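# Set the cable runway's far end onto the bracket

## Task

Place the far end of the cable runway securely on the bracket so it sits between the lugs, then open the grippers and withdraw the arms; the runway must stay there by itself, since a position held only by a robot does not count.

## Robot and tools

Four identical arms, arm1 to arm4, work together. Each is an i2rt Big YAM with six joints, a two-finger gripper and a wrist camera. Two fixed room cameras, cam_high and cam_low, are also available. With joints 1 and 6 at 0 and the hand level and facing forward, the wrist camera rides on top of the hand and looks toward the fingertips. The hand reaches roughly 1.0 m from the joint1 axis at full stretch.

Frames: one shared scene frame, origin on the floor, +z up. The hand point lies midway between the fingertips. The hand's z axis runs along the fingers, and the fingers open and close along its y axis. Hand poses are based on each foot's true pose, which is never printed. All commands are joint commands, not Cartesian ones.

execute_actions(actions, cameras): actions is a list holding exactly one action, or empty to just read state and images. An action is an object keyed by robot name ("arm1" to "arm4"). Each value is {"joints": {...}} with absolute targets, not offsets, keyed by name:
- joint1_rad: -2.879 to 2.879 rad, tolerance ±0.045. Base yaw; positive is counter-clockwise seen from above; 0 points the way the foot faces.
- joint2_rad: 0 to 3.141, ±0.14. Shoulder; 0 has the upper arm pointing back, roughly level; increasing lifts it and then swings it forward.
- joint3_rad: 0 to 3.019, ±0.09. Elbow; 0 is folded, larger opens it.
- joint4_rad: -1.692 to 1.57, ±0.055. Hand pitch; positive tips the fingers up.
- joint5_rad: -1.57 to 1.57, ±0.03. Sideways hand swing; positive is toward the arm's right.
- joint6_rad: -2.094 to 2.094, ±0.035. Hand roll; positive is clockwise seen from behind the hand.
- gripper_m: 0 to 0.093 m, ±0.003. Fingertip gap; grip force is capped near 50 to 62 N per pad, lower on some grippers.
Any subset of joints and robots may appear. All listed motions begin together but may finish at different times. An omitted joint or robot may still be driving toward an earlier target. An action runs 15 s at most. An unknown key or an out-of-range value rejects the whole call and nothing moves. cameras is a list chosen from arm1_cam_wrist to arm4_cam_wrist, cam_high, cam_low and "all". Omitted, null or ["all"] gives every camera, and [] gives none. The "pictures" line gives the image order. Joints move at different speeds, so the hand can take a wide path between postures.

wait(seconds): 0 to 10 s, commands nothing, and returns the same output as an empty action.
zoom_image(camera, region): gives a closer look at the latest full image from that camera. region is [x0, y0, x1, y1] in pixels from the top-left corner, at most 504×504.
finished_scene(scene): ends scene 1 or 2 for good, after the last command has been held, and reports success. The next scene's task comes with that result. If resuming from a summary, first send an empty execute_actions to learn the scene number and task.

Result lines: joint_positions holds the state. joint_status tells how each commanded motion ended:
- "off_target": the joint stopped short and may still be pushing.
- "contact_stop": the old target is dropped and the joint holds its current position.
- "time_out": the joint keeps its target, or one clamped to at most 0.375, 0.375, 0.113, 0.225, 0.075 and 0.3 rad from where it stands for joints 1 to 6, and keeps pushing. It will finish the move if the way clears.
- "not_followed", under a "joint command not followed" line usually with a "cause:", means the self/inter-arm clearance check held back that arm's joint targets. A gripper target in the same action still runs. The arm may retry the held-back targets on every later action until they pass. An empty call never shows this line.
on_its_own lists what the call did not command. Its "held at" is the held target, not the actual position. Joint torques follow the joint order without the gripper. They are total drive output, nonzero even in free air, with per-arm offset, scale and noise, and friction can mimic or mask a load. A joint supporting a load sags. Tiny target changes may not move a joint at all.

Cautions: the arms do not stop on contact and can push hard. To relieve a pushing joint, command its reported position. Sustained loading heats motors: MOTOR HOT appears from 85 °C. At 100 °C that arm's motors and gripper let go until they cool; this is reported as OVER-TEMPERATURE FAULT, and keys not yet at target then read "limit_stop_at_motor_heat" and should be resent. Some heat carries into the next scene. A hard squeeze between two robots fails the task and ends the run, and a hard impact can too. Nothing in the state reports robot-robot contact, and the clearance check may react late and ignores fingers, gripper housings and wrist cameras. Objects touching robots do not count as such contact. Robots do not wait for one another. Loose objects may get brief random shoves. Knocking anything off the work area or onto the floor fails the task. If a call reports a stop, later motion, wait and finished_scene calls in that same reply are skipped. The world keeps running while you think, holding the last command.

Each tool is called after "Call:" as name([rows], argument=value, ...), one row to a line, values as JSON.

## Session

Call:
execute_actions(actions=[])

Scene clock: 0.00 s.
Joint torques (N m, as the arm reports them, + toward a larger angle): no reading
Motor temperatures (°C, as the motors report them): arm1=[31 29 30 32 28 30] | arm2=[28 31 28 29 30 31] | arm3=[30 30 32 27 28 30] | arm4=[31 31 29 31 28 31]
arm1.joint_positions: joint1_rad=+0.166 joint2_rad=+0.580 joint3_rad=+1.441 joint4_rad=-1.155 joint5_rad=-0.188 joint6_rad=+0.088 gripper_m=+0.094
arm1.joint_status: not commanded
arm1.hand: x=-1.0380 y=-0.2568 z=+1.4485 quat_wxyz=(-0.338, +0.589, -0.544, -0.492) (m; scene frame)
arm2.joint_positions: joint1_rad=+0.161 joint2_rad=+0.505 joint3_rad=+1.381 joint4_rad=-1.374 joint5_rad=-0.177 joint6_rad=-0.299 gripper_m=+0.095
arm2.joint_status: not commanded
arm2.hand: x=-0.2623 y=+0.3407 z=+1.3133 quat_wxyz=(-0.373, -0.455, -0.726, +0.356) (m; scene frame)
arm3.joint_positions: joint1_rad=-0.396 joint2_rad=+0.471 joint3_rad=+1.359 joint4_rad=-1.163 joint5_rad=+0.105 joint6_rad=+0.484 gripper_m=+0.095
arm3.joint_status: not commanded
arm3.hand: x=+0.6804 y=-0.3614 z=+1.4027 quat_wxyz=(-0.396, +0.308, -0.733, -0.460) (m; scene frame)
arm4.joint_positions: joint1_rad=-0.218 joint2_rad=+0.455 joint3_rad=+1.345 joint4_rad=-1.494 joint5_rad=+0.032 joint6_rad=+0.178 gripper_m=+0.095
arm4.joint_status: not commanded
arm4.hand: x=+1.2038 y=+0.3455 z=+1.3529 quat_wxyz=(-0.330, -0.708, -0.532, +0.326) (m; scene frame)
pictures: arm1_cam_wrist, arm2_cam_wrist, arm3_cam_wrist, arm4_cam_wrist, cam_high, cam_low
Images, in order (width x height): arm1_cam_wrist 504x504, arm2_cam_wrist 504x504, arm3_cam_wrist 504x504, arm4_cam_wrist 504x504, cam_high 672x504, cam_low 672x504.

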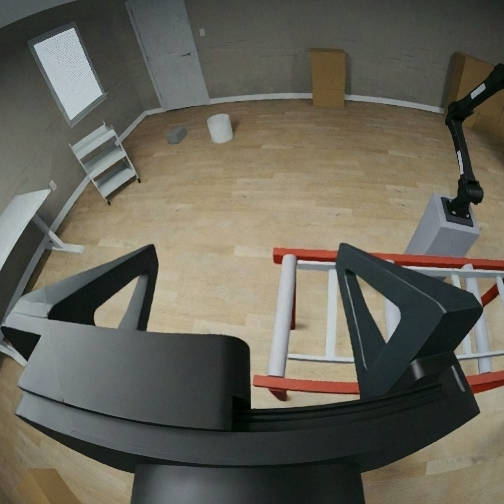

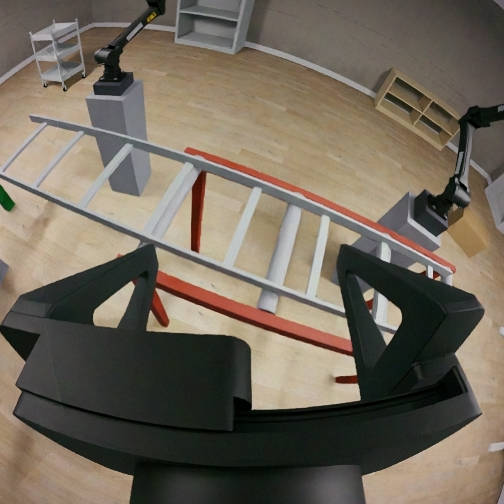

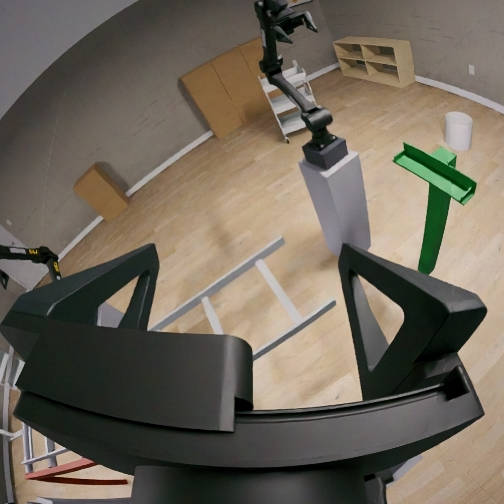

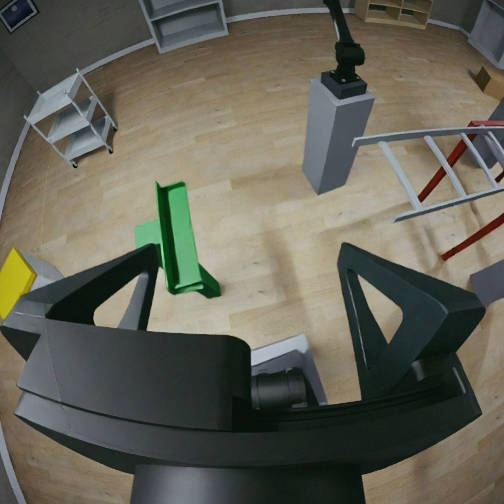

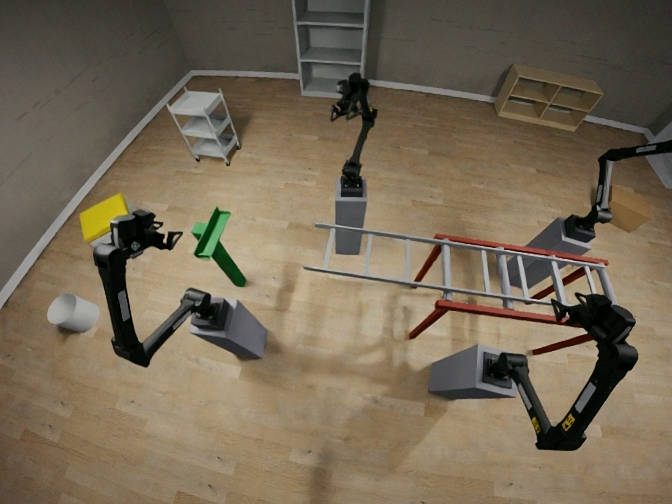

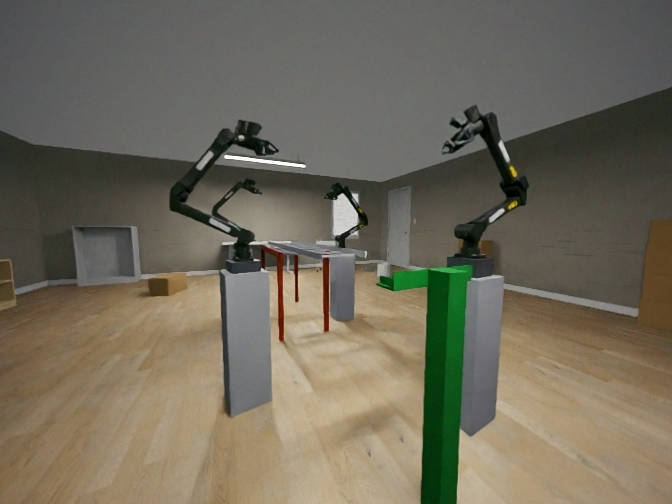

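Call:
zoom_image(camera="cam_high", region=[170, 150, 672, 420])

Call:
zoom_image(camera="cam_low", region=[200, 200, 520, 360])

Call:
zoom_image(camera="arm3_cam_wrist", region=[360, 110, 504, 290])

Call:
zoom_image(camera="arm4_cam_wrist", region=[100, 150, 260, 310])

Region (170, 150, 672, 420) of cam_high's 672x504 image, scaled by 1.004, with more detail than that image has; it fills the top 271 rows of this view, and the rest is white.

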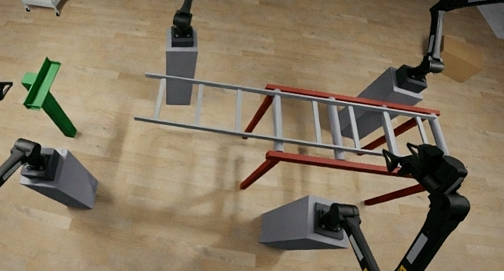

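Region (200, 200, 520, 360) of cam_low's 672x504 image, scaled by 1.575, with more detail than that image has.

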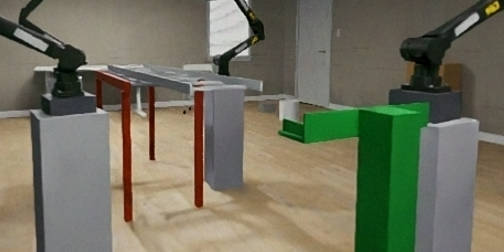

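Region (360, 110, 504, 290) of arm3_cam_wrist's 504x504 image, scaled by 2.800, with more detail than that image has; it fills the left 403 columns of this view, and the rest is white.

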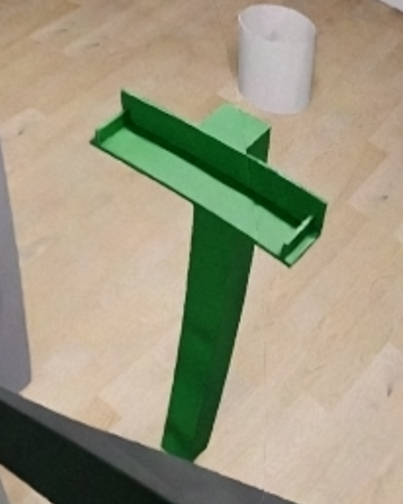

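Region (100, 150, 260, 310) of arm4_cam_wrist's 504x504 image, scaled by 3.150, with more detail than that image has.

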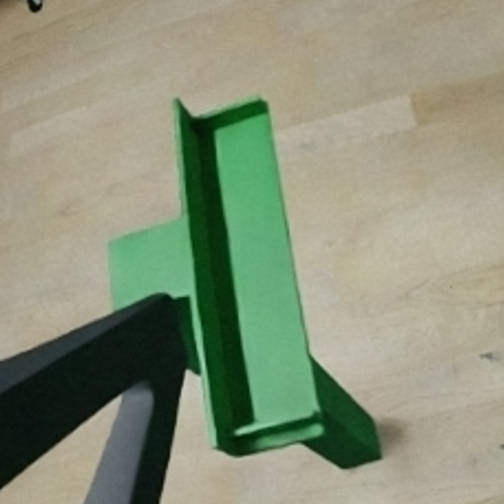

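Call:
execute_actions([
  {"arm1":{"joints":{"joint1_rad":0,"joint2_rad":1.4,"joint3_rad":1.4,"joint4_rad":-1.57,"joint5_rad":0,"joint6_rad":0}},"arm2":{"joints":{"joint1_rad":0,"joint2_rad":1.4,"joint3_rad":1.4,"joint4_rad":-1.57,"joint5_rad":0,"joint6_rad":0}},"arm3":{"joints":{"joint1_rad":0,"joint2_rad":1.4,"joint3_rad":1.4,"joint4_rad":-1.57,"joint5_rad":0,"joint6_rad":0}},"arm4":{"joints":{"joint1_rad":0,"joint2_rad":1.4,"joint3_rad":1.4,"joint4_rad":-1.57,"joint5_rad":0,"joint6_rad":0}}},
])

Scene clock: 8.43 s.
Joint torques (N m, as the arm reports them, + toward a larger angle): arm1=[ -0.16 -14.59   9.2   -0.35   0.12  -0.15] | arm2=[ -1.38 -12.73  10.59  -0.04   0.03   0.09] | arm3=[  0.19 -12.05  11.13   0.06  -0.08  -0.29] | arm4=[  1.12 -12.16  12.44  -0.1   -0.05  -0.07]
Motor temperatures (°C, as the motors report them): arm1=[31 29 31 32 28 30] | arm2=[28 31 29 29 30 31] | arm3=[30 30 34 27 28 30] | arm4=[31 31 30 31 28 31]
arm1.joint_positions: joint1_rad=+0.004 joint2_rad=+1.406 joint3_rad=+1.399 joint4_rad=-1.554 joint5_rad=-0.002 joint6_rad=+0.008 gripper_m=+0.094
arm1.joint_status: all done
arm1.hand: x=-0.9445 y=-0.0727 z=+1.1010 quat_wxyz=(-0.003, +0.654, -0.756, -0.003) (m; scene frame)
arm2.joint_positions: joint1_rad=+0.004 joint2_rad=+1.401 joint3_rad=+1.381 joint4_rad=-1.557 joint5_rad=-0.002 joint6_rad=-0.011 gripper_m=+0.095
arm2.joint_status: all done
arm2.hand: x=-0.3448 y=+0.1176 z=+1.0246 quat_wxyz=(+0.001, -0.741, -0.671, -0.003) (m; scene frame)
arm3.joint_positions: joint1_rad=-0.007 joint2_rad=+1.400 joint3_rad=+1.384 joint4_rad=-1.559 joint5_rad=+0.002 joint6_rad=+0.016 gripper_m=+0.095
arm3.joint_status: all done
arm3.hand: x=+0.5485 y=-0.1438 z=+1.0761 quat_wxyz=(-0.001, +0.764, -0.646, -0.003) (m; scene frame)
arm4.joint_positions: joint1_rad=-0.013 joint2_rad=+1.407 joint3_rad=+1.379 joint4_rad=-1.560 joint5_rad=+0.003 joint6_rad=+0.009 gripper_m=+0.095
arm4.joint_status: all done
arm4.hand: x=+1.2672 y=+0.0969 z=+1.0951 quat_wxyz=(+0.011, -0.669, -0.743, -0.003) (m; scene frame)
pictures: arm1_cam_wrist, arm2_cam_wrist, arm3_cam_wrist, arm4_cam_wrist, cam_high, cam_low
Images, in order (width x height): arm1_cam_wrist 504x504, arm2_cam_wrist 504x504, arm3_cam_wrist 504x504, arm4_cam_wrist 504x504, cam_high 672x504, cam_low 672x504.

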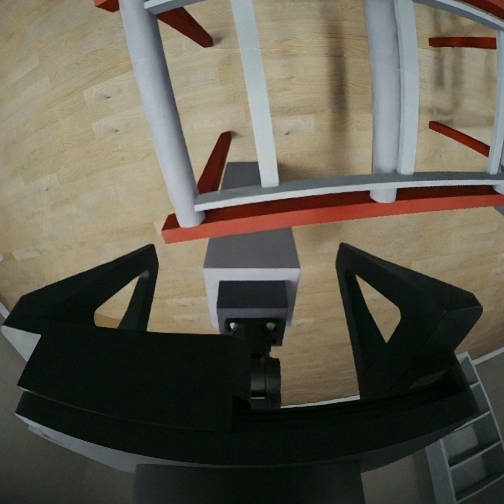

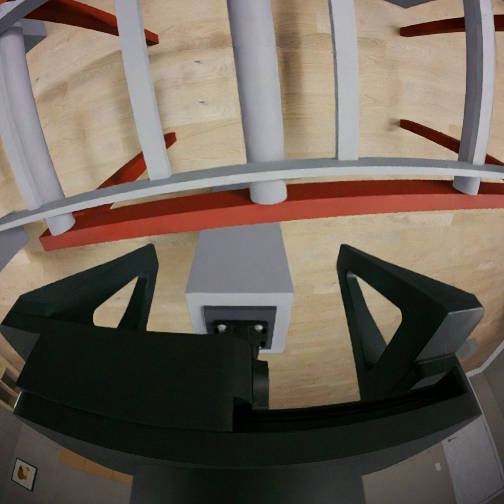

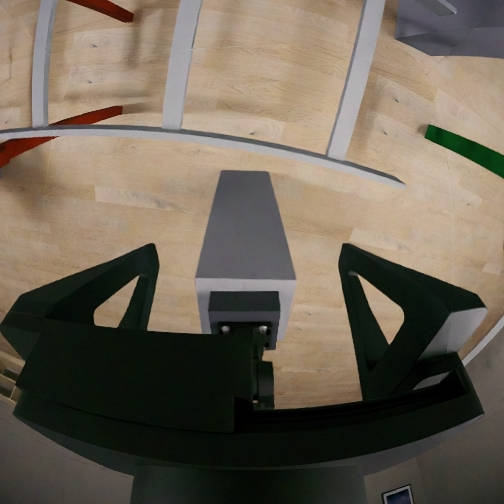

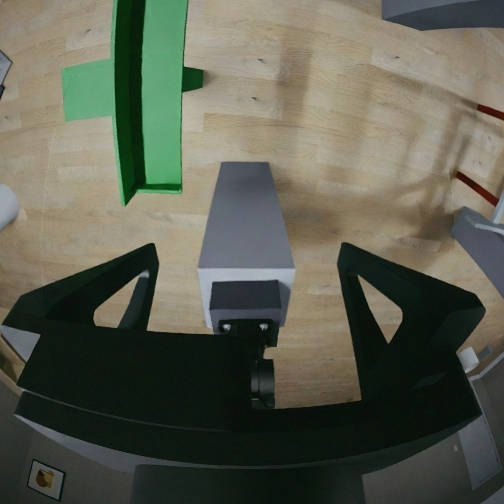

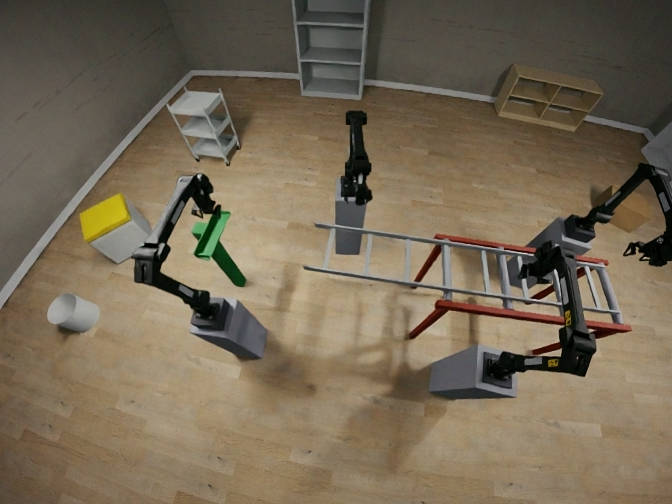

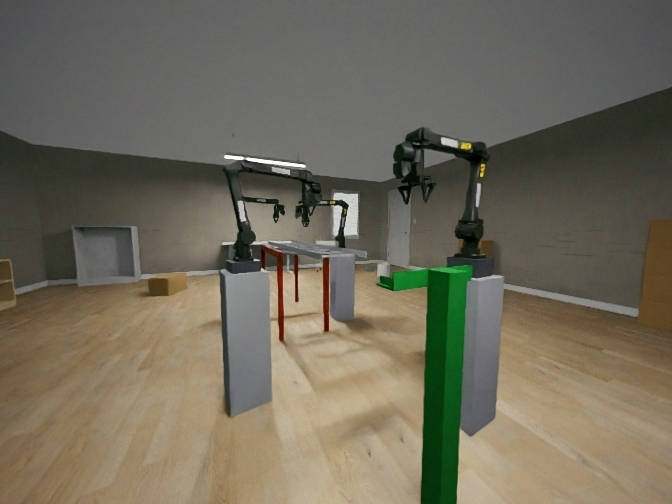

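Call:
execute_actions([
  {"arm1":{"joints":{"joint2_rad":1.0}},"arm2":{"joints":{"joint3_rad":1.8}},"arm3":{"joints":{"joint4_rad":-1.0}},"arm4":{"joints":{"joint1_rad":-0.5}}},
], cameras=["arm2_cam_wrist","arm3_cam_wrist","arm4_cam_wrist","arm1_cam_wrist"])

Scene clock: 13.83 s.
Joint torques (N m, as the arm reports them, + toward a larger angle): arm1=[-0.13 -6.48  9.25  0.41  0.12 -0.16] | arm2=[ -1.55 -11.29  12.22   0.93   0.03   0.1 ] | arm3=[ -0.18 -12.33  11.75   2.18  -0.11  -0.3 ] | arm4=[  0.14 -12.43  12.23  -0.14   0.06  -0.04]
Motor temperatures (°C, as the motors report them): arm1=[31 29 32 32 28 30] | arm2=[28 31 30 29 30 31] | arm3=[30 30 35 27 28 30] | arm4=[31 31 31 31 28 31]
arm1.joint_positions: joint1_rad=+0.004 joint2_rad=+1.000 joint3_rad=+1.399 joint4_rad=-1.555 joint5_rad=-0.002 joint6_rad=+0.008 gripper_m=+0.094
arm1.joint_status: all done
arm1.hand: x=-0.9562 y=-0.1574 z=+1.2438 quat_wxyz=(-0.154, +0.641, -0.740, -0.137) (m; scene frame)
arm2.joint_positions: joint1_rad=+0.004 joint2_rad=+1.386 joint3_rad=+1.761 joint4_rad=-1.562 joint5_rad=-0.002 joint6_rad=-0.011 gripper_m=+0.095
arm2.joint_status: all done
arm2.hand: x=-0.3517 y=+0.0566 z=+1.1898 quat_wxyz=(-0.128, -0.727, -0.659, +0.142) (m; scene frame)
arm3.joint_positions: joint1_rad=-0.007 joint2_rad=+1.400 joint3_rad=+1.384 joint4_rad=-1.017 joint5_rad=+0.002 joint6_rad=+0.015 gripper_m=+0.095
arm3.joint_status: all done
arm3.hand: x=+0.5257 y=-0.0193 z=+1.1120 quat_wxyz=(-0.171, +0.735, -0.622, -0.210) (m; scene frame)
arm4.joint_positions: joint1_rad=-0.499 joint2_rad=+1.407 joint3_rad=+1.379 joint4_rad=-1.560 joint5_rad=+0.000 joint6_rad=+0.007 gripper_m=+0.095
arm4.joint_status: all done
arm4.hand: x=+1.0742 y=+0.1223 z=+1.0966 quat_wxyz=(+0.008, -0.828, -0.561, -0.005) (m; scene frame)
pictures: arm1_cam_wrist, arm2_cam_wrist, arm3_cam_wrist, arm4_cam_wrist
Images, in order (width x height): arm1_cam_wrist 504x504, arm2_cam_wrist 504x504, arm3_cam_wrist 504x504, arm4_cam_wrist 504x504.

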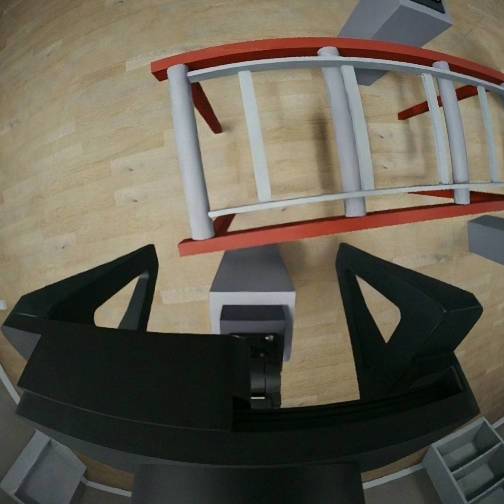

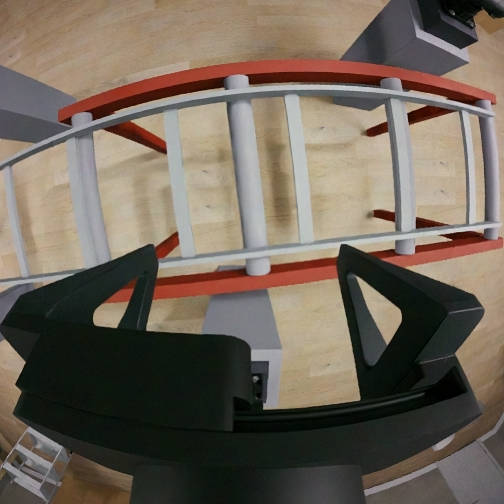

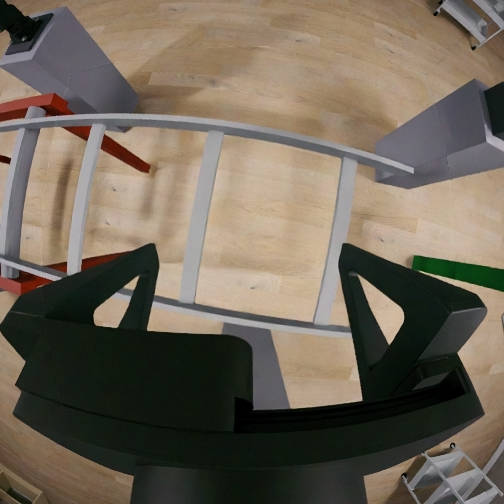

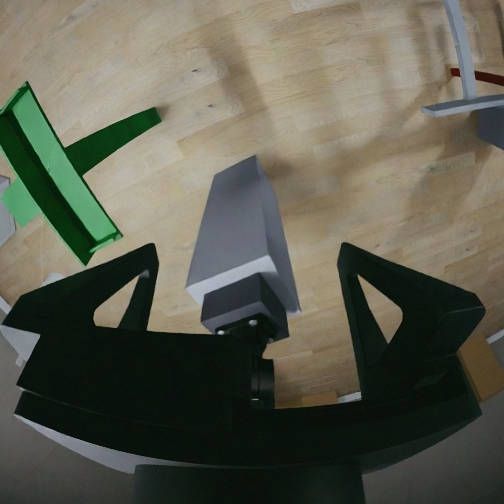

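Call:
execute_actions([
  {"arm3":{"joints":{"joint1_rad":0.5,"joint2_rad":1.75,"joint3_rad":2.1,"joint4_rad":-1.59,"joint6_rad":0.68}},"arm4":{"joints":{"joint1_rad":-1.02,"joint2_rad":1.85,"joint3_rad":2.24,"joint4_rad":-1.61,"joint6_rad":-0.9}},"arm2":{"joints":{"joint2_rad":0.9,"joint3_rad":1.4}}},
], cameras=[])

Call:
execute_actions([
  {"arm3":{"joints":{"joint2_rad":2.06}},"arm4":{"joints":{"joint2_rad":2.18}}},
], cameras=["arm3_cam_wrist","arm4_cam_wrist","cam_high","cam_low"])

Scene clock: 36.83 s.
Joint torques (N m, as the arm reports them, + toward a larger angle): arm1=[-0.19 -6.76  9.4   0.41  0.12 -0.16] | arm2=[-1.36 -3.06  7.91  1.12  0.04  0.09] | arm3=[ -1.12 -16.28  12.62   0.64   0.03   0.02] | arm4=[  0.84 -18.25  14.08   0.82  -0.05  -0.05]
Motor temperatures (°C, as the motors report them): arm1=[31 29 33 32 28 30] | arm2=[28 31 33 29 30 31] | arm3=[30 31 39 28 28 30] | arm4=[31 32 33 31 28 31]
arm1.joint_positions: joint1_rad=+0.004 joint2_rad=+1.000 joint3_rad=+1.399 joint4_rad=-1.555 joint5_rad=-0.002 joint6_rad=+0.008 gripper_m=+0.094
arm1.joint_status: not commanded
arm1.hand: x=-0.9562 y=-0.1574 z=+1.2438 quat_wxyz=(-0.154, +0.641, -0.740, -0.137) (m; scene frame)
arm2.joint_positions: joint1_rad=+0.004 joint2_rad=+0.898 joint3_rad=+1.412 joint4_rad=-1.562 joint5_rad=-0.002 joint6_rad=-0.011 gripper_m=+0.095
arm2.joint_status: all done
arm2.hand: x=-0.3328 y=+0.2278 z=+1.2064 quat_wxyz=(-0.173, -0.716, -0.649, +0.193) (m; scene frame)
arm3.joint_positions: joint1_rad=+0.507 joint2_rad=+1.731 joint3_rad=+2.062 joint4_rad=-1.578 joint5_rad=-0.001 joint6_rad=+0.665 gripper_m=+0.095
arm3.joint_status: all done
arm3.hand: x=+0.2443 y=-0.0920 z=+1.1992 quat_wxyz=(-0.018, +0.709, -0.686, -0.165) (m; scene frame)
arm4.joint_positions: joint1_rad=-1.031 joint2_rad=+1.836 joint3_rad=+2.201 joint4_rad=-1.606 joint5_rad=+0.001 joint6_rad=-0.890 gripper_m=+0.095
arm4.joint_status: all done
arm4.hand: x=+0.7329 y=+0.1137 z=+1.2220 quat_wxyz=(+0.022, -0.702, -0.693, +0.164) (m; scene frame)
pictures: none
No camera images: the call's "cameras" was empty. Leave "cameras" out to get every camera's image.

Scene clock: 38.33 s.
Joint torques (N m, as the arm reports them, + toward a larger angle): arm1=[-0.17 -6.73  9.39  0.41  0.12 -0.16] | arm2=[-1.48 -3.06  8.01  1.14  0.04  0.1 ] | arm3=[ -1.7  -22.36  11.22   0.02   0.02   0.03] | arm4=[  0.69 -23.68  12.33   0.15  -0.04  -0.06]
Motor temperatures (°C, as the motors report them): arm1=[31 29 33 32 28 30] | arm2=[28 31 33 29 30 31] | arm3=[30 32 39 28 28 30] | arm4=[31 32 33 31 28 31]
arm1.joint_positions: joint1_rad=+0.004 joint2_rad=+1.000 joint3_rad=+1.399 joint4_rad=-1.555 joint5_rad=-0.002 joint6_rad=+0.008 gripper_m=+0.094
arm1.joint_status: not commanded
arm1.hand: x=-0.9562 y=-0.1574 z=+1.2438 quat_wxyz=(-0.154, +0.641, -0.740, -0.137) (m; scene frame)
arm2.joint_positions: joint1_rad=+0.004 joint2_rad=+0.898 joint3_rad=+1.412 joint4_rad=-1.562 joint5_rad=-0.002 joint6_rad=-0.011 gripper_m=+0.095
arm2.joint_status: not commanded
arm2.hand: x=-0.3328 y=+0.2278 z=+1.2064 quat_wxyz=(-0.173, -0.716, -0.649, +0.193) (m; scene frame)
arm3.joint_positions: joint1_rad=+0.507 joint2_rad=+2.061 joint3_rad=+2.079 joint4_rad=-1.580 joint5_rad=-0.001 joint6_rad=+0.665 gripper_m=+0.095
arm3.joint_status: all done
arm3.hand: x=+0.2079 y=-0.0479 z=+1.0093 quat_wxyz=(-0.001, +0.718, -0.696, -0.010) (m; scene frame)
arm4.joint_positions: joint1_rad=-1.031 joint2_rad=+2.186 joint3_rad=+2.219 joint4_rad=-1.606 joint5_rad=+0.001 joint6_rad=-0.891 gripper_m=+0.095
arm4.joint_status: all done
arm4.hand: x=+0.6890 y=+0.0811 z=+1.0077 quat_wxyz=(+0.004, -0.712, -0.703, +0.000) (m; scene frame)
pictures: arm3_cam_wrist, arm4_cam_wrist, cam_high, cam_low
Images, in order (width x height): arm3_cam_wrist 504x504, arm4_cam_wrist 504x504, cam_high 672x504, cam_low 672x504.

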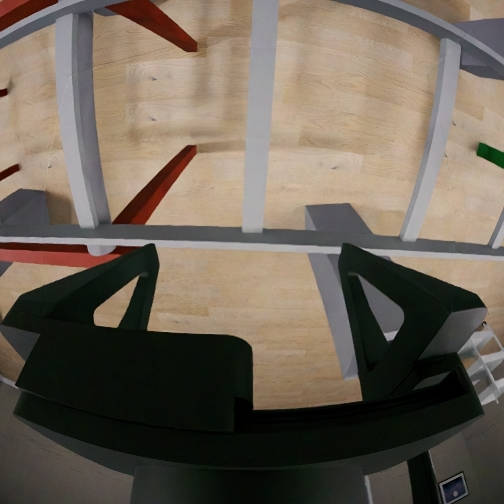

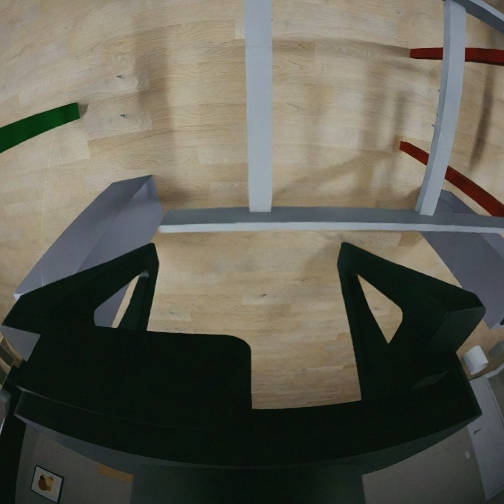

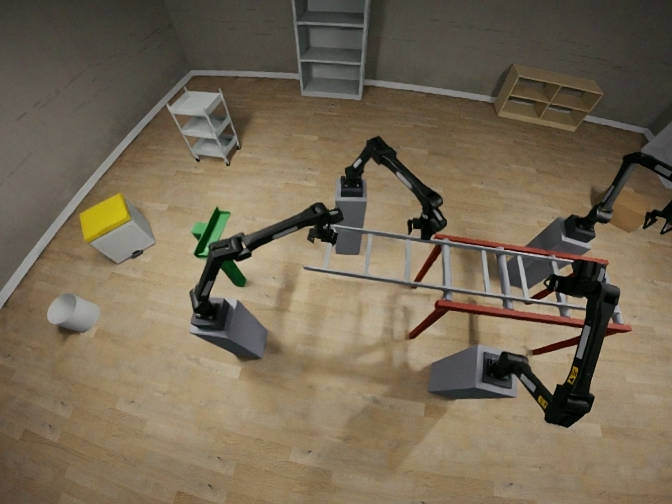

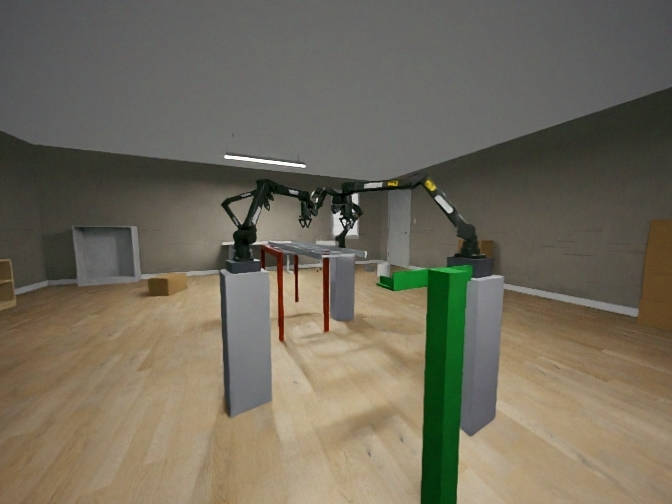

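Call:
execute_actions([
  {"arm3":{"joints":{"joint1_rad":0.49,"joint2_rad":2.077,"joint3_rad":1.92,"joint4_rad":-1.40,"joint6_rad":0.68}},"arm4":{"joints":{"joint2_rad":2.235,"joint3_rad":2.13,"joint4_rad":-1.45,"joint6_rad":-0.91}}},
], cameras=["arm3_cam_wrist","arm4_cam_wrist","cam_low"])

Scene clock: 42.27 s.
Joint torques (N m, as the arm reports them, + toward a larger angle): arm1=[-0.17 -6.73  9.4   0.41  0.12 -0.15] | arm2=[-1.51 -3.15  8.    1.11  0.02  0.1 ] | arm3=[ -1.91 -22.12   9.37   0.95   0.11  -0.03] | arm4=[  0.9  -23.2    9.83   0.84  -0.04  -0.05]
Motor temperatures (°C, as the motors report them): arm1=[31 29 33 32 28 30] | arm2=[28 31 32 29 30 31] | arm3=[30 33 39 28 28 30] | arm4=[31 33 33 31 28 31]
arm1.joint_positions: joint1_rad=+0.004 joint2_rad=+1.000 joint3_rad=+1.399 joint4_rad=-1.555 joint5_rad=-0.002 joint6_rad=+0.008 gripper_m=+0.094
arm1.joint_status: not commanded
arm1.hand: x=-0.9562 y=-0.1574 z=+1.2438 quat_wxyz=(-0.154, +0.641, -0.740, -0.137) (m; scene frame)
arm2.joint_positions: joint1_rad=+0.004 joint2_rad=+0.898 joint3_rad=+1.412 joint4_rad=-1.562 joint5_rad=-0.002 joint6_rad=-0.011 gripper_m=+0.095
arm2.joint_status: not commanded
arm2.hand: x=-0.3328 y=+0.2278 z=+1.2064 quat_wxyz=(-0.173, -0.716, -0.649, +0.193) (m; scene frame)
arm3.joint_positions: joint1_rad=+0.502 joint2_rad=+2.064 joint3_rad=+1.921 joint4_rad=-1.412 joint5_rad=-0.001 joint6_rad=+0.666 gripper_m=+0.095
arm3.joint_status: all done
arm3.hand: x=+0.2109 y=-0.0462 z=+0.9469 quat_wxyz=(-0.002, +0.716, -0.698, -0.013) (m; scene frame)
arm4.joint_positions: joint1_rad=-1.031 joint2_rad=+2.226 joint3_rad=+2.134 joint4_rad=-1.463 joint5_rad=+0.001 joint6_rad=-0.901 gripper_m=+0.095
arm4.joint_status: all done
arm4.hand: x=+0.6778 y=+0.0728 z=+0.9491 quat_wxyz=(+0.005, -0.708, -0.706, +0.009) (m; scene frame)
pictures: arm3_cam_wrist, arm4_cam_wrist, cam_low
Images, in order (width x height): arm3_cam_wrist 504x504, arm4_cam_wrist 504x504, cam_low 672x504.

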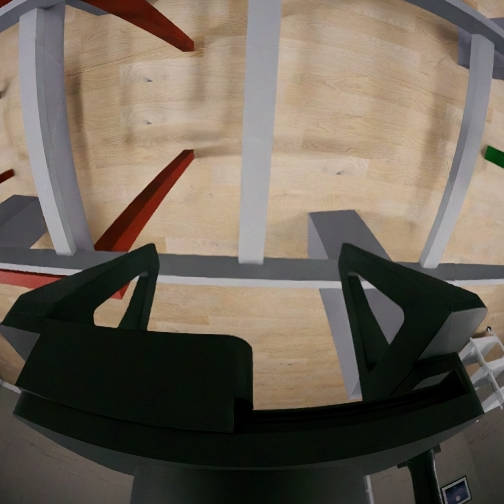

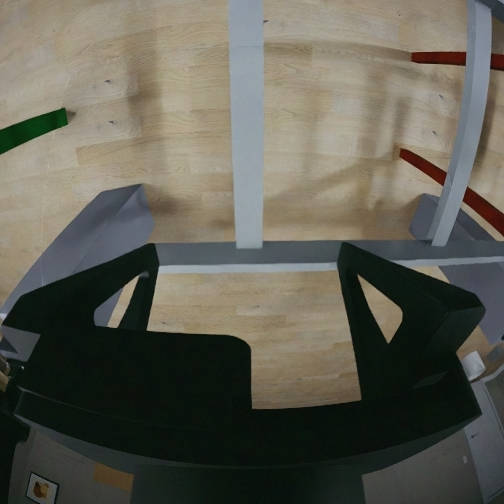

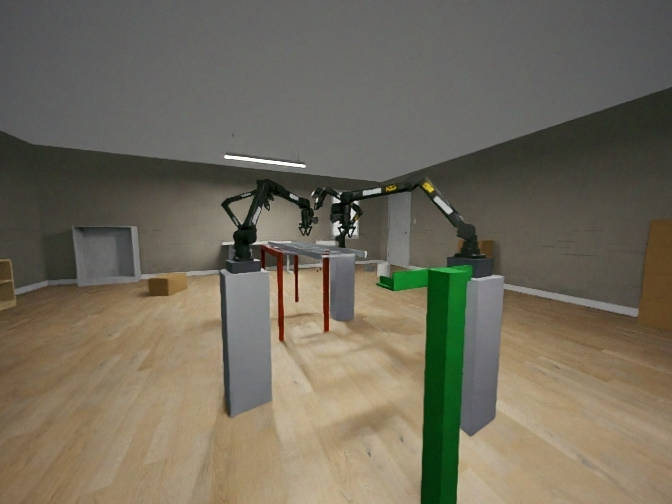

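Call:
execute_actions([
  {"arm3":{"joints":{"joint2_rad":2.13,"joint3_rad":1.823,"joint4_rad":-1.26}},"arm4":{"joints":{"joint2_rad":2.28,"joint3_rad":2.02,"joint4_rad":-1.31}}},
], cameras=["arm3_cam_wrist","arm4_cam_wrist","cam_low"])

Scene clock: 46.30 s.
Joint torques (N m, as the arm reports them, + toward a larger angle): arm1=[-0.21 -6.72  9.4   0.4   0.12 -0.16] | arm2=[-1.44 -3.13  7.99  1.12  0.03  0.1 ] | arm3=[ -2.   -21.83   9.31   0.87   0.08   0.03] | arm4=[  0.52 -23.51   9.64   0.82  -0.04  -0.07]
Motor temperatures (°C, as the motors report them): arm1=[31 29 33 32 28 30] | arm2=[28 31 32 29 30 31] | arm3=[30 33 39 27 28 30] | arm4=[31 33 33 31 28 31]
arm1.joint_positions: joint1_rad=+0.004 joint2_rad=+1.000 joint3_rad=+1.399 joint4_rad=-1.555 joint5_rad=-0.002 joint6_rad=+0.008 gripper_m=+0.094
arm1.joint_status: not commanded
arm1.hand: x=-0.9562 y=-0.1574 z=+1.2438 quat_wxyz=(-0.154, +0.641, -0.740, -0.137) (m; scene frame)
arm2.joint_positions: joint1_rad=+0.004 joint2_rad=+0.898 joint3_rad=+1.412 joint4_rad=-1.562 joint5_rad=-0.002 joint6_rad=-0.011 gripper_m=+0.095
arm2.joint_status: not commanded
arm2.hand: x=-0.3328 y=+0.2278 z=+1.2064 quat_wxyz=(-0.173, -0.716, -0.649, +0.193) (m; scene frame)
arm3.joint_positions: joint1_rad=+0.502 joint2_rad=+2.117 joint3_rad=+1.825 joint4_rad=-1.272 joint5_rad=-0.001 joint6_rad=+0.666 gripper_m=+0.095
arm3.joint_status: all done
arm3.hand: x=+0.2098 y=-0.0447 z=+0.8780 quat_wxyz=(-0.001, +0.716, -0.698, -0.008) (m; scene frame)
arm4.joint_positions: joint1_rad=-1.031 joint2_rad=+2.274 joint3_rad=+2.022 joint4_rad=-1.322 joint5_rad=+0.001 joint6_rad=-0.901 gripper_m=+0.095
arm4.joint_status: all done
arm4.hand: x=+0.6795 y=+0.0749 z=+0.8749 quat_wxyz=(+0.004, -0.708, -0.706, +0.000) (m; scene frame)
pictures: arm3_cam_wrist, arm4_cam_wrist, cam_low
Images, in order (width x height): arm3_cam_wrist 504x504, arm4_cam_wrist 504x504, cam_low 672x504.

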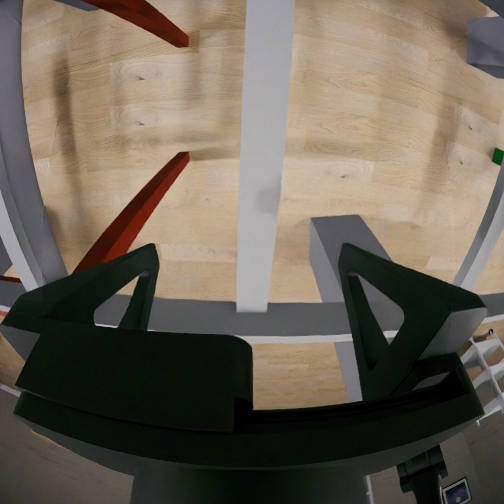

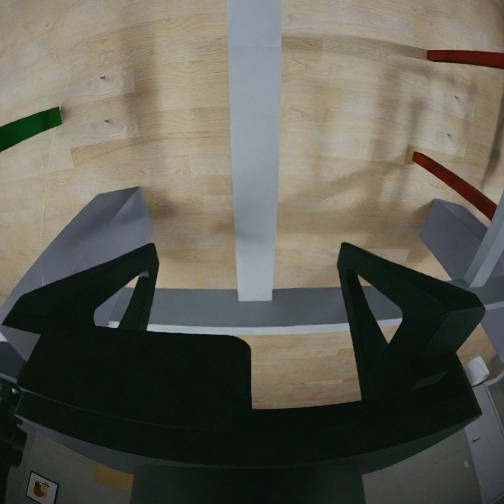

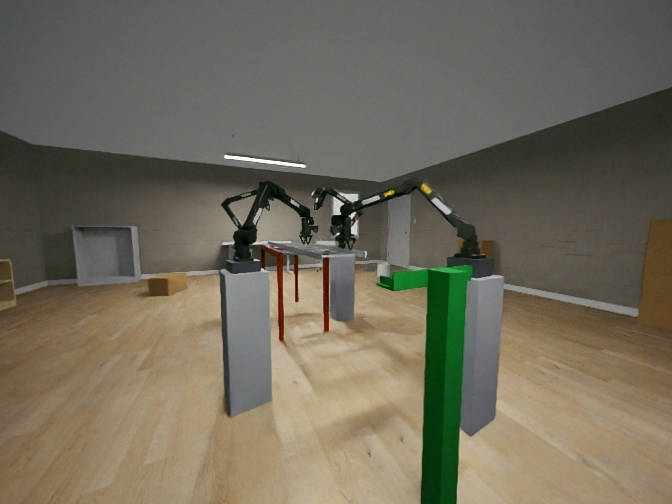

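Call:
execute_actions([
  {"arm3":{"joints":{"joint1_rad":0.47,"joint2_rad":2.19,"joint3_rad":1.762,"joint4_rad":-1.145,"joint6_rad":0.69}},"arm4":{"joints":{"joint2_rad":2.33,"joint3_rad":1.965,"joint4_rad":-1.20}}},
], cameras=["arm3_cam_wrist","arm4_cam_wrist","cam_low"])

Scene clock: 50.13 s.
Joint torques (N m, as the arm reports them, + toward a larger angle): arm1=[-0.19 -6.76  9.4   0.4   0.12 -0.16] | arm2=[-1.43 -3.19  7.97  1.12  0.04  0.1 ] | arm3=[ -1.06 -22.94   8.42   0.91   0.11   0.  ] | arm4=[  0.77 -23.18   9.39   0.85  -0.05  -0.07]
Motor temperatures (°C, as the motors report them): arm1=[31 29 34 32 28 30] | arm2=[28 31 32 29 30 31] | arm3=[30 33 38 27 28 30] | arm4=[31 34 33 31 28 31]
arm1.joint_positions: joint1_rad=+0.004 joint2_rad=+1.000 joint3_rad=+1.399 joint4_rad=-1.555 joint5_rad=-0.002 joint6_rad=+0.008 gripper_m=+0.094
arm1.joint_status: not commanded
arm1.hand: x=-0.9562 y=-0.1574 z=+1.2438 quat_wxyz=(-0.154, +0.641, -0.740, -0.137) (m; scene frame)
arm2.joint_positions: joint1_rad=+0.004 joint2_rad=+0.898 joint3_rad=+1.412 joint4_rad=-1.562 joint5_rad=-0.002 joint6_rad=-0.011 gripper_m=+0.095
arm2.joint_status: not commanded
arm2.hand: x=-0.3328 y=+0.2278 z=+1.2064 quat_wxyz=(-0.173, -0.716, -0.649, +0.193) (m; scene frame)
arm3.joint_positions: joint1_rad=+0.476 joint2_rad=+2.173 joint3_rad=+1.764 joint4_rad=-1.157 joint5_rad=-0.001 joint6_rad=+0.675 gripper_m=+0.095
arm3.joint_status: all done
arm3.hand: x=+0.2222 y=-0.0337 z=+0.8216 quat_wxyz=(-0.001, +0.704, -0.710, -0.008) (m; scene frame)
arm4.joint_positions: joint1_rad=-1.031 joint2_rad=+2.317 joint3_rad=+1.970 joint4_rad=-1.212 joint5_rad=+0.001 joint6_rad=-0.901 gripper_m=+0.095
arm4.joint_status: all done
arm4.hand: x=+0.6768 y=+0.0731 z=+0.8275 quat_wxyz=(+0.005, -0.708, -0.706, +0.007) (m; scene frame)
pictures: arm3_cam_wrist, arm4_cam_wrist, cam_low
Images, in order (width x height): arm3_cam_wrist 504x504, arm4_cam_wrist 504x504, cam_low 672x504.

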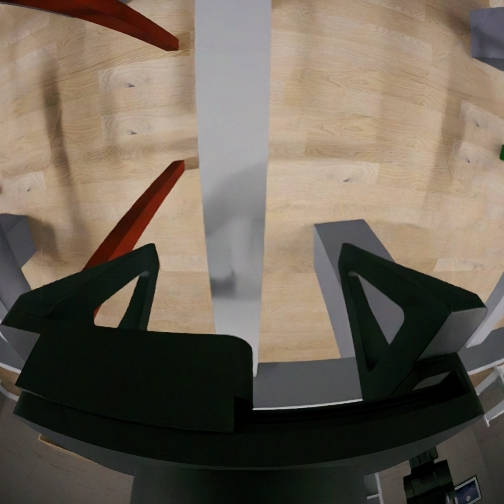

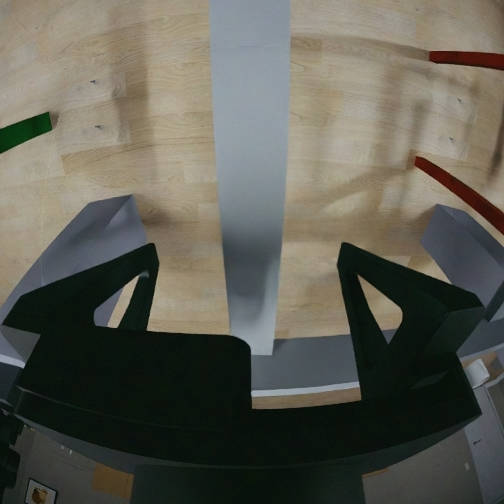

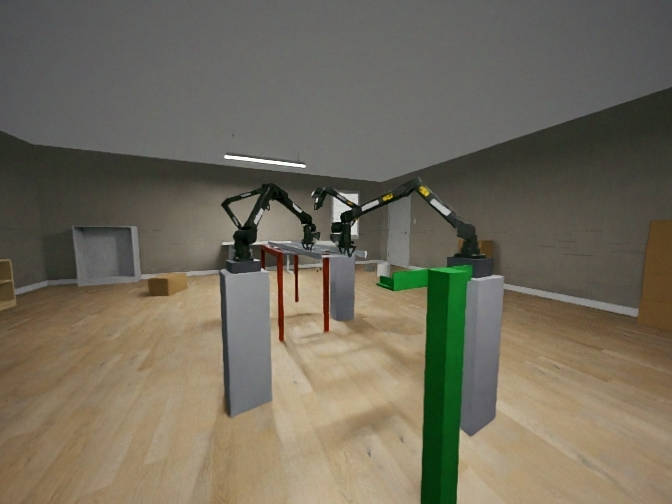

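Call:
execute_actions([
  {"arm3":{"joints":{"joint1_rad":0.495,"joint2_rad":2.215,"joint4_rad":-1.13,"gripper_m":0.05}},"arm4":{"joints":{"joint2_rad":2.36,"joint4_rad":-1.18,"gripper_m":0.05}}},
], cameras=["arm3_cam_wrist","arm4_cam_wrist"])

Scene clock: 52.20 s.
Joint torques (N m, as the arm reports them, + toward a larger angle): arm1=[-0.13 -6.73  9.39  0.41  0.12 -0.15] | arm2=[-1.29 -3.1   7.99  1.12  0.02  0.1 ] | arm3=[  0.99 -20.38   8.62   0.99   0.06   0.  ] | arm4=[  0.95 -22.65   9.27   0.81  -0.08  -0.06]
Motor temperatures (°C, as the motors report them): arm1=[31 29 34 32 28 30] | arm2=[28 31 32 29 30 31] | arm3=[30 34 38 27 28 30] | arm4=[31 34 33 31 28 31]
arm1.joint_positions: joint1_rad=+0.004 joint2_rad=+1.000 joint3_rad=+1.399 joint4_rad=-1.555 joint5_rad=-0.002 joint6_rad=+0.008 gripper_m=+0.094
arm1.joint_status: not commanded
arm1.hand: x=-0.9562 y=-0.1574 z=+1.2438 quat_wxyz=(-0.154, +0.641, -0.740, -0.137) (m; scene frame)
arm2.joint_positions: joint1_rad=+0.004 joint2_rad=+0.898 joint3_rad=+1.412 joint4_rad=-1.562 joint5_rad=-0.002 joint6_rad=-0.011 gripper_m=+0.095
arm2.joint_status: not commanded
arm2.hand: x=-0.3328 y=+0.2278 z=+1.2064 quat_wxyz=(-0.173, -0.716, -0.649, +0.193) (m; scene frame)
arm3.joint_positions: joint1_rad=+0.484 joint2_rad=+2.179 joint3_rad=+1.764 joint4_rad=-1.143 joint5_rad=-0.001 joint6_rad=+0.675 gripper_m=+0.050
arm3.joint_status: all done
arm3.hand: x=+0.2168 y=-0.0344 z=+0.8183 quat_wxyz=(-0.002, +0.706, -0.708, -0.012) (m; scene frame)
arm4.joint_positions: joint1_rad=-1.031 joint2_rad=+2.334 joint3_rad=+1.970 joint4_rad=-1.192 joint5_rad=+0.001 joint6_rad=-0.902 gripper_m=+0.050
arm4.joint_status: all done
arm4.hand: x=+0.6749 y=+0.0718 z=+0.8160 quat_wxyz=(+0.005, -0.708, -0.706, +0.009) (m; scene frame)
pictures: arm3_cam_wrist, arm4_cam_wrist
Images, in order (width x height): arm3_cam_wrist 504x504, arm4_cam_wrist 504x504.

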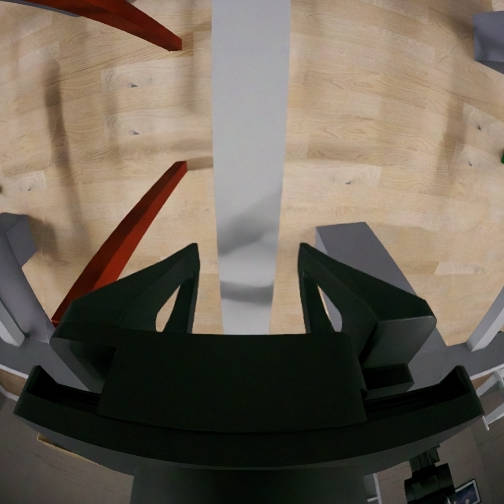

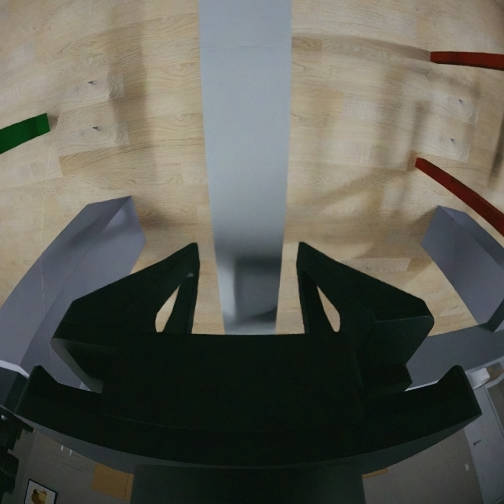

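Call:
execute_actions([
  {"arm3":{"joints":{"joint3_rad":1.725,"joint4_rad":-1.11}},"arm4":{"joints":{"joint3_rad":1.94,"joint4_rad":-1.165}}},
], cameras=[])

Call:
execute_actions([
  {"arm3":{"joints":{"gripper_m":0.0}},"arm4":{"joints":{"gripper_m":0.0}}},
], cameras=["arm3_cam_wrist","arm4_cam_wrist","cam_high"])

Scene clock: 54.70 s.
Joint torques (N m, as the arm reports them, + toward a larger angle): arm1=[-0.17 -6.75  9.4   0.41  0.12 -0.16] | arm2=[-1.43 -2.97  8.01  1.15  0.03  0.1 ] | arm3=[ -0.16 -20.98   8.33   0.8    0.09  -0.01] | arm4=[  0.54 -22.3    8.81   0.85  -0.04  -0.06]
Motor temperatures (°C, as the motors report them): arm1=[31 29 34 32 28 30] | arm2=[28 31 32 29 30 31] | arm3=[30 34 38 27 28 30] | arm4=[31 34 33 31 28 31]
arm1.joint_positions: joint1_rad=+0.004 joint2_rad=+1.000 joint3_rad=+1.399 joint4_rad=-1.555 joint5_rad=-0.002 joint6_rad=+0.008 gripper_m=+0.094
arm1.joint_status: not commanded
arm1.hand: x=-0.9562 y=-0.1574 z=+1.2438 quat_wxyz=(-0.154, +0.641, -0.740, -0.137) (m; scene frame)
arm2.joint_positions: joint1_rad=+0.004 joint2_rad=+0.898 joint3_rad=+1.412 joint4_rad=-1.562 joint5_rad=-0.002 joint6_rad=-0.011 gripper_m=+0.095
arm2.joint_status: not commanded
arm2.hand: x=-0.3328 y=+0.2278 z=+1.2064 quat_wxyz=(-0.173, -0.716, -0.649, +0.193) (m; scene frame)
arm3.joint_positions: joint1_rad=+0.484 joint2_rad=+2.185 joint3_rad=+1.732 joint4_rad=-1.122 joint5_rad=-0.001 joint6_rad=+0.675 gripper_m=+0.050
arm3.joint_status: all done
arm3.hand: x=+0.2223 y=-0.0412 z=+0.8033 quat_wxyz=(-0.001, +0.706, -0.708, -0.003) (m; scene frame)
arm4.joint_positions: joint1_rad=-1.031 joint2_rad=+2.335 joint3_rad=+1.947 joint4_rad=-1.178 joint5_rad=+0.001 joint6_rad=-0.902 gripper_m=+0.050
arm4.joint_status: all done
arm4.hand: x=+0.6790 y=+0.0751 z=+0.8070 quat_wxyz=(+0.005, -0.708, -0.706, +0.004) (m; scene frame)
pictures: none
No camera images: the call's "cameras" was empty. Leave "cameras" out to get every camera's image.

Scene clock: 55.30 s.
Joint torques (N m, as the arm reports them, + toward a larger angle): arm1=[-0.16 -6.76  9.39  0.41  0.12 -0.15] | arm2=[-1.47 -3.07  7.99  1.14  0.03  0.09] | arm3=[ -0.12 -20.82   8.32   0.32   0.17  -0.15] | arm4=[  0.92 -22.5    8.98   0.44  -0.23   0.04]
Motor temperatures (°C, as the motors report them): arm1=[31 29 34 32 28 30] | arm2=[28 31 32 29 30 31] | arm3=[30 34 38 27 28 30] | arm4=[31 34 33 31 28 31]
arm1.joint_positions: joint1_rad=+0.004 joint2_rad=+1.000 joint3_rad=+1.399 joint4_rad=-1.555 joint5_rad=-0.002 joint6_rad=+0.008 gripper_m=+0.094
arm1.joint_status: not commanded
arm1.hand: x=-0.9562 y=-0.1574 z=+1.2438 quat_wxyz=(-0.154, +0.641, -0.740, -0.137) (m; scene frame)
arm2.joint_positions: joint1_rad=+0.004 joint2_rad=+0.898 joint3_rad=+1.412 joint4_rad=-1.562 joint5_rad=-0.002 joint6_rad=-0.011 gripper_m=+0.095
arm2.joint_status: not commanded
arm2.hand: x=-0.3328 y=+0.2278 z=+1.2064 quat_wxyz=(-0.173, -0.716, -0.649, +0.193) (m; scene frame)
arm3.joint_positions: joint1_rad=+0.488 joint2_rad=+2.185 joint3_rad=+1.731 joint4_rad=-1.112 joint5_rad=-0.004 joint6_rad=+0.688 gripper_m=+0.024
arm3.joint_status: gripper_m off_target (ended at +0.024, target +0.000)
arm3.hand: x=+0.2183 y=-0.0416 z=+0.8027 quat_wxyz=(+0.000, +0.703, -0.711, -0.008) (m; scene frame)
arm4.joint_positions: joint1_rad=-1.031 joint2_rad=+2.336 joint3_rad=+1.946 joint4_rad=-1.168 joint5_rad=+0.005 joint6_rad=-0.911 gripper_m=+0.024
arm4.joint_status: gripper_m off_target (ended at +0.024, target +0.000)
arm4.hand: x=+0.6770 y=+0.0744 z=+0.8065 quat_wxyz=(+0.007, -0.704, -0.710, +0.008) (m; scene frame)
pictures: arm3_cam_wrist, arm4_cam_wrist, cam_high
Images, in order (width x height): arm3_cam_wrist 504x504, arm4_cam_wrist 504x504, cam_high 672x504.

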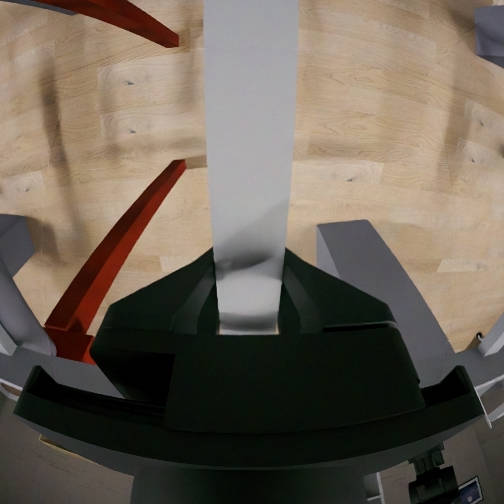

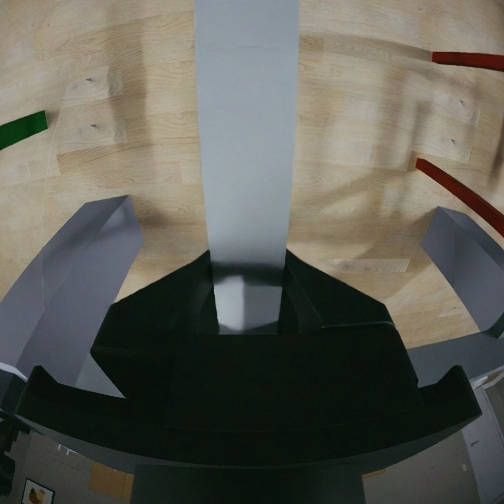

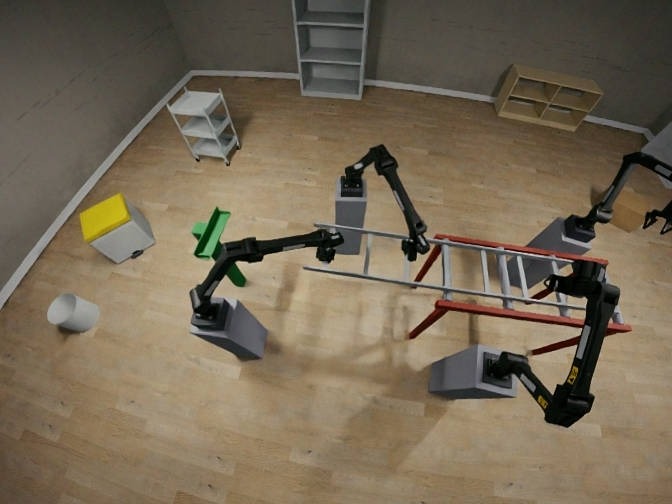

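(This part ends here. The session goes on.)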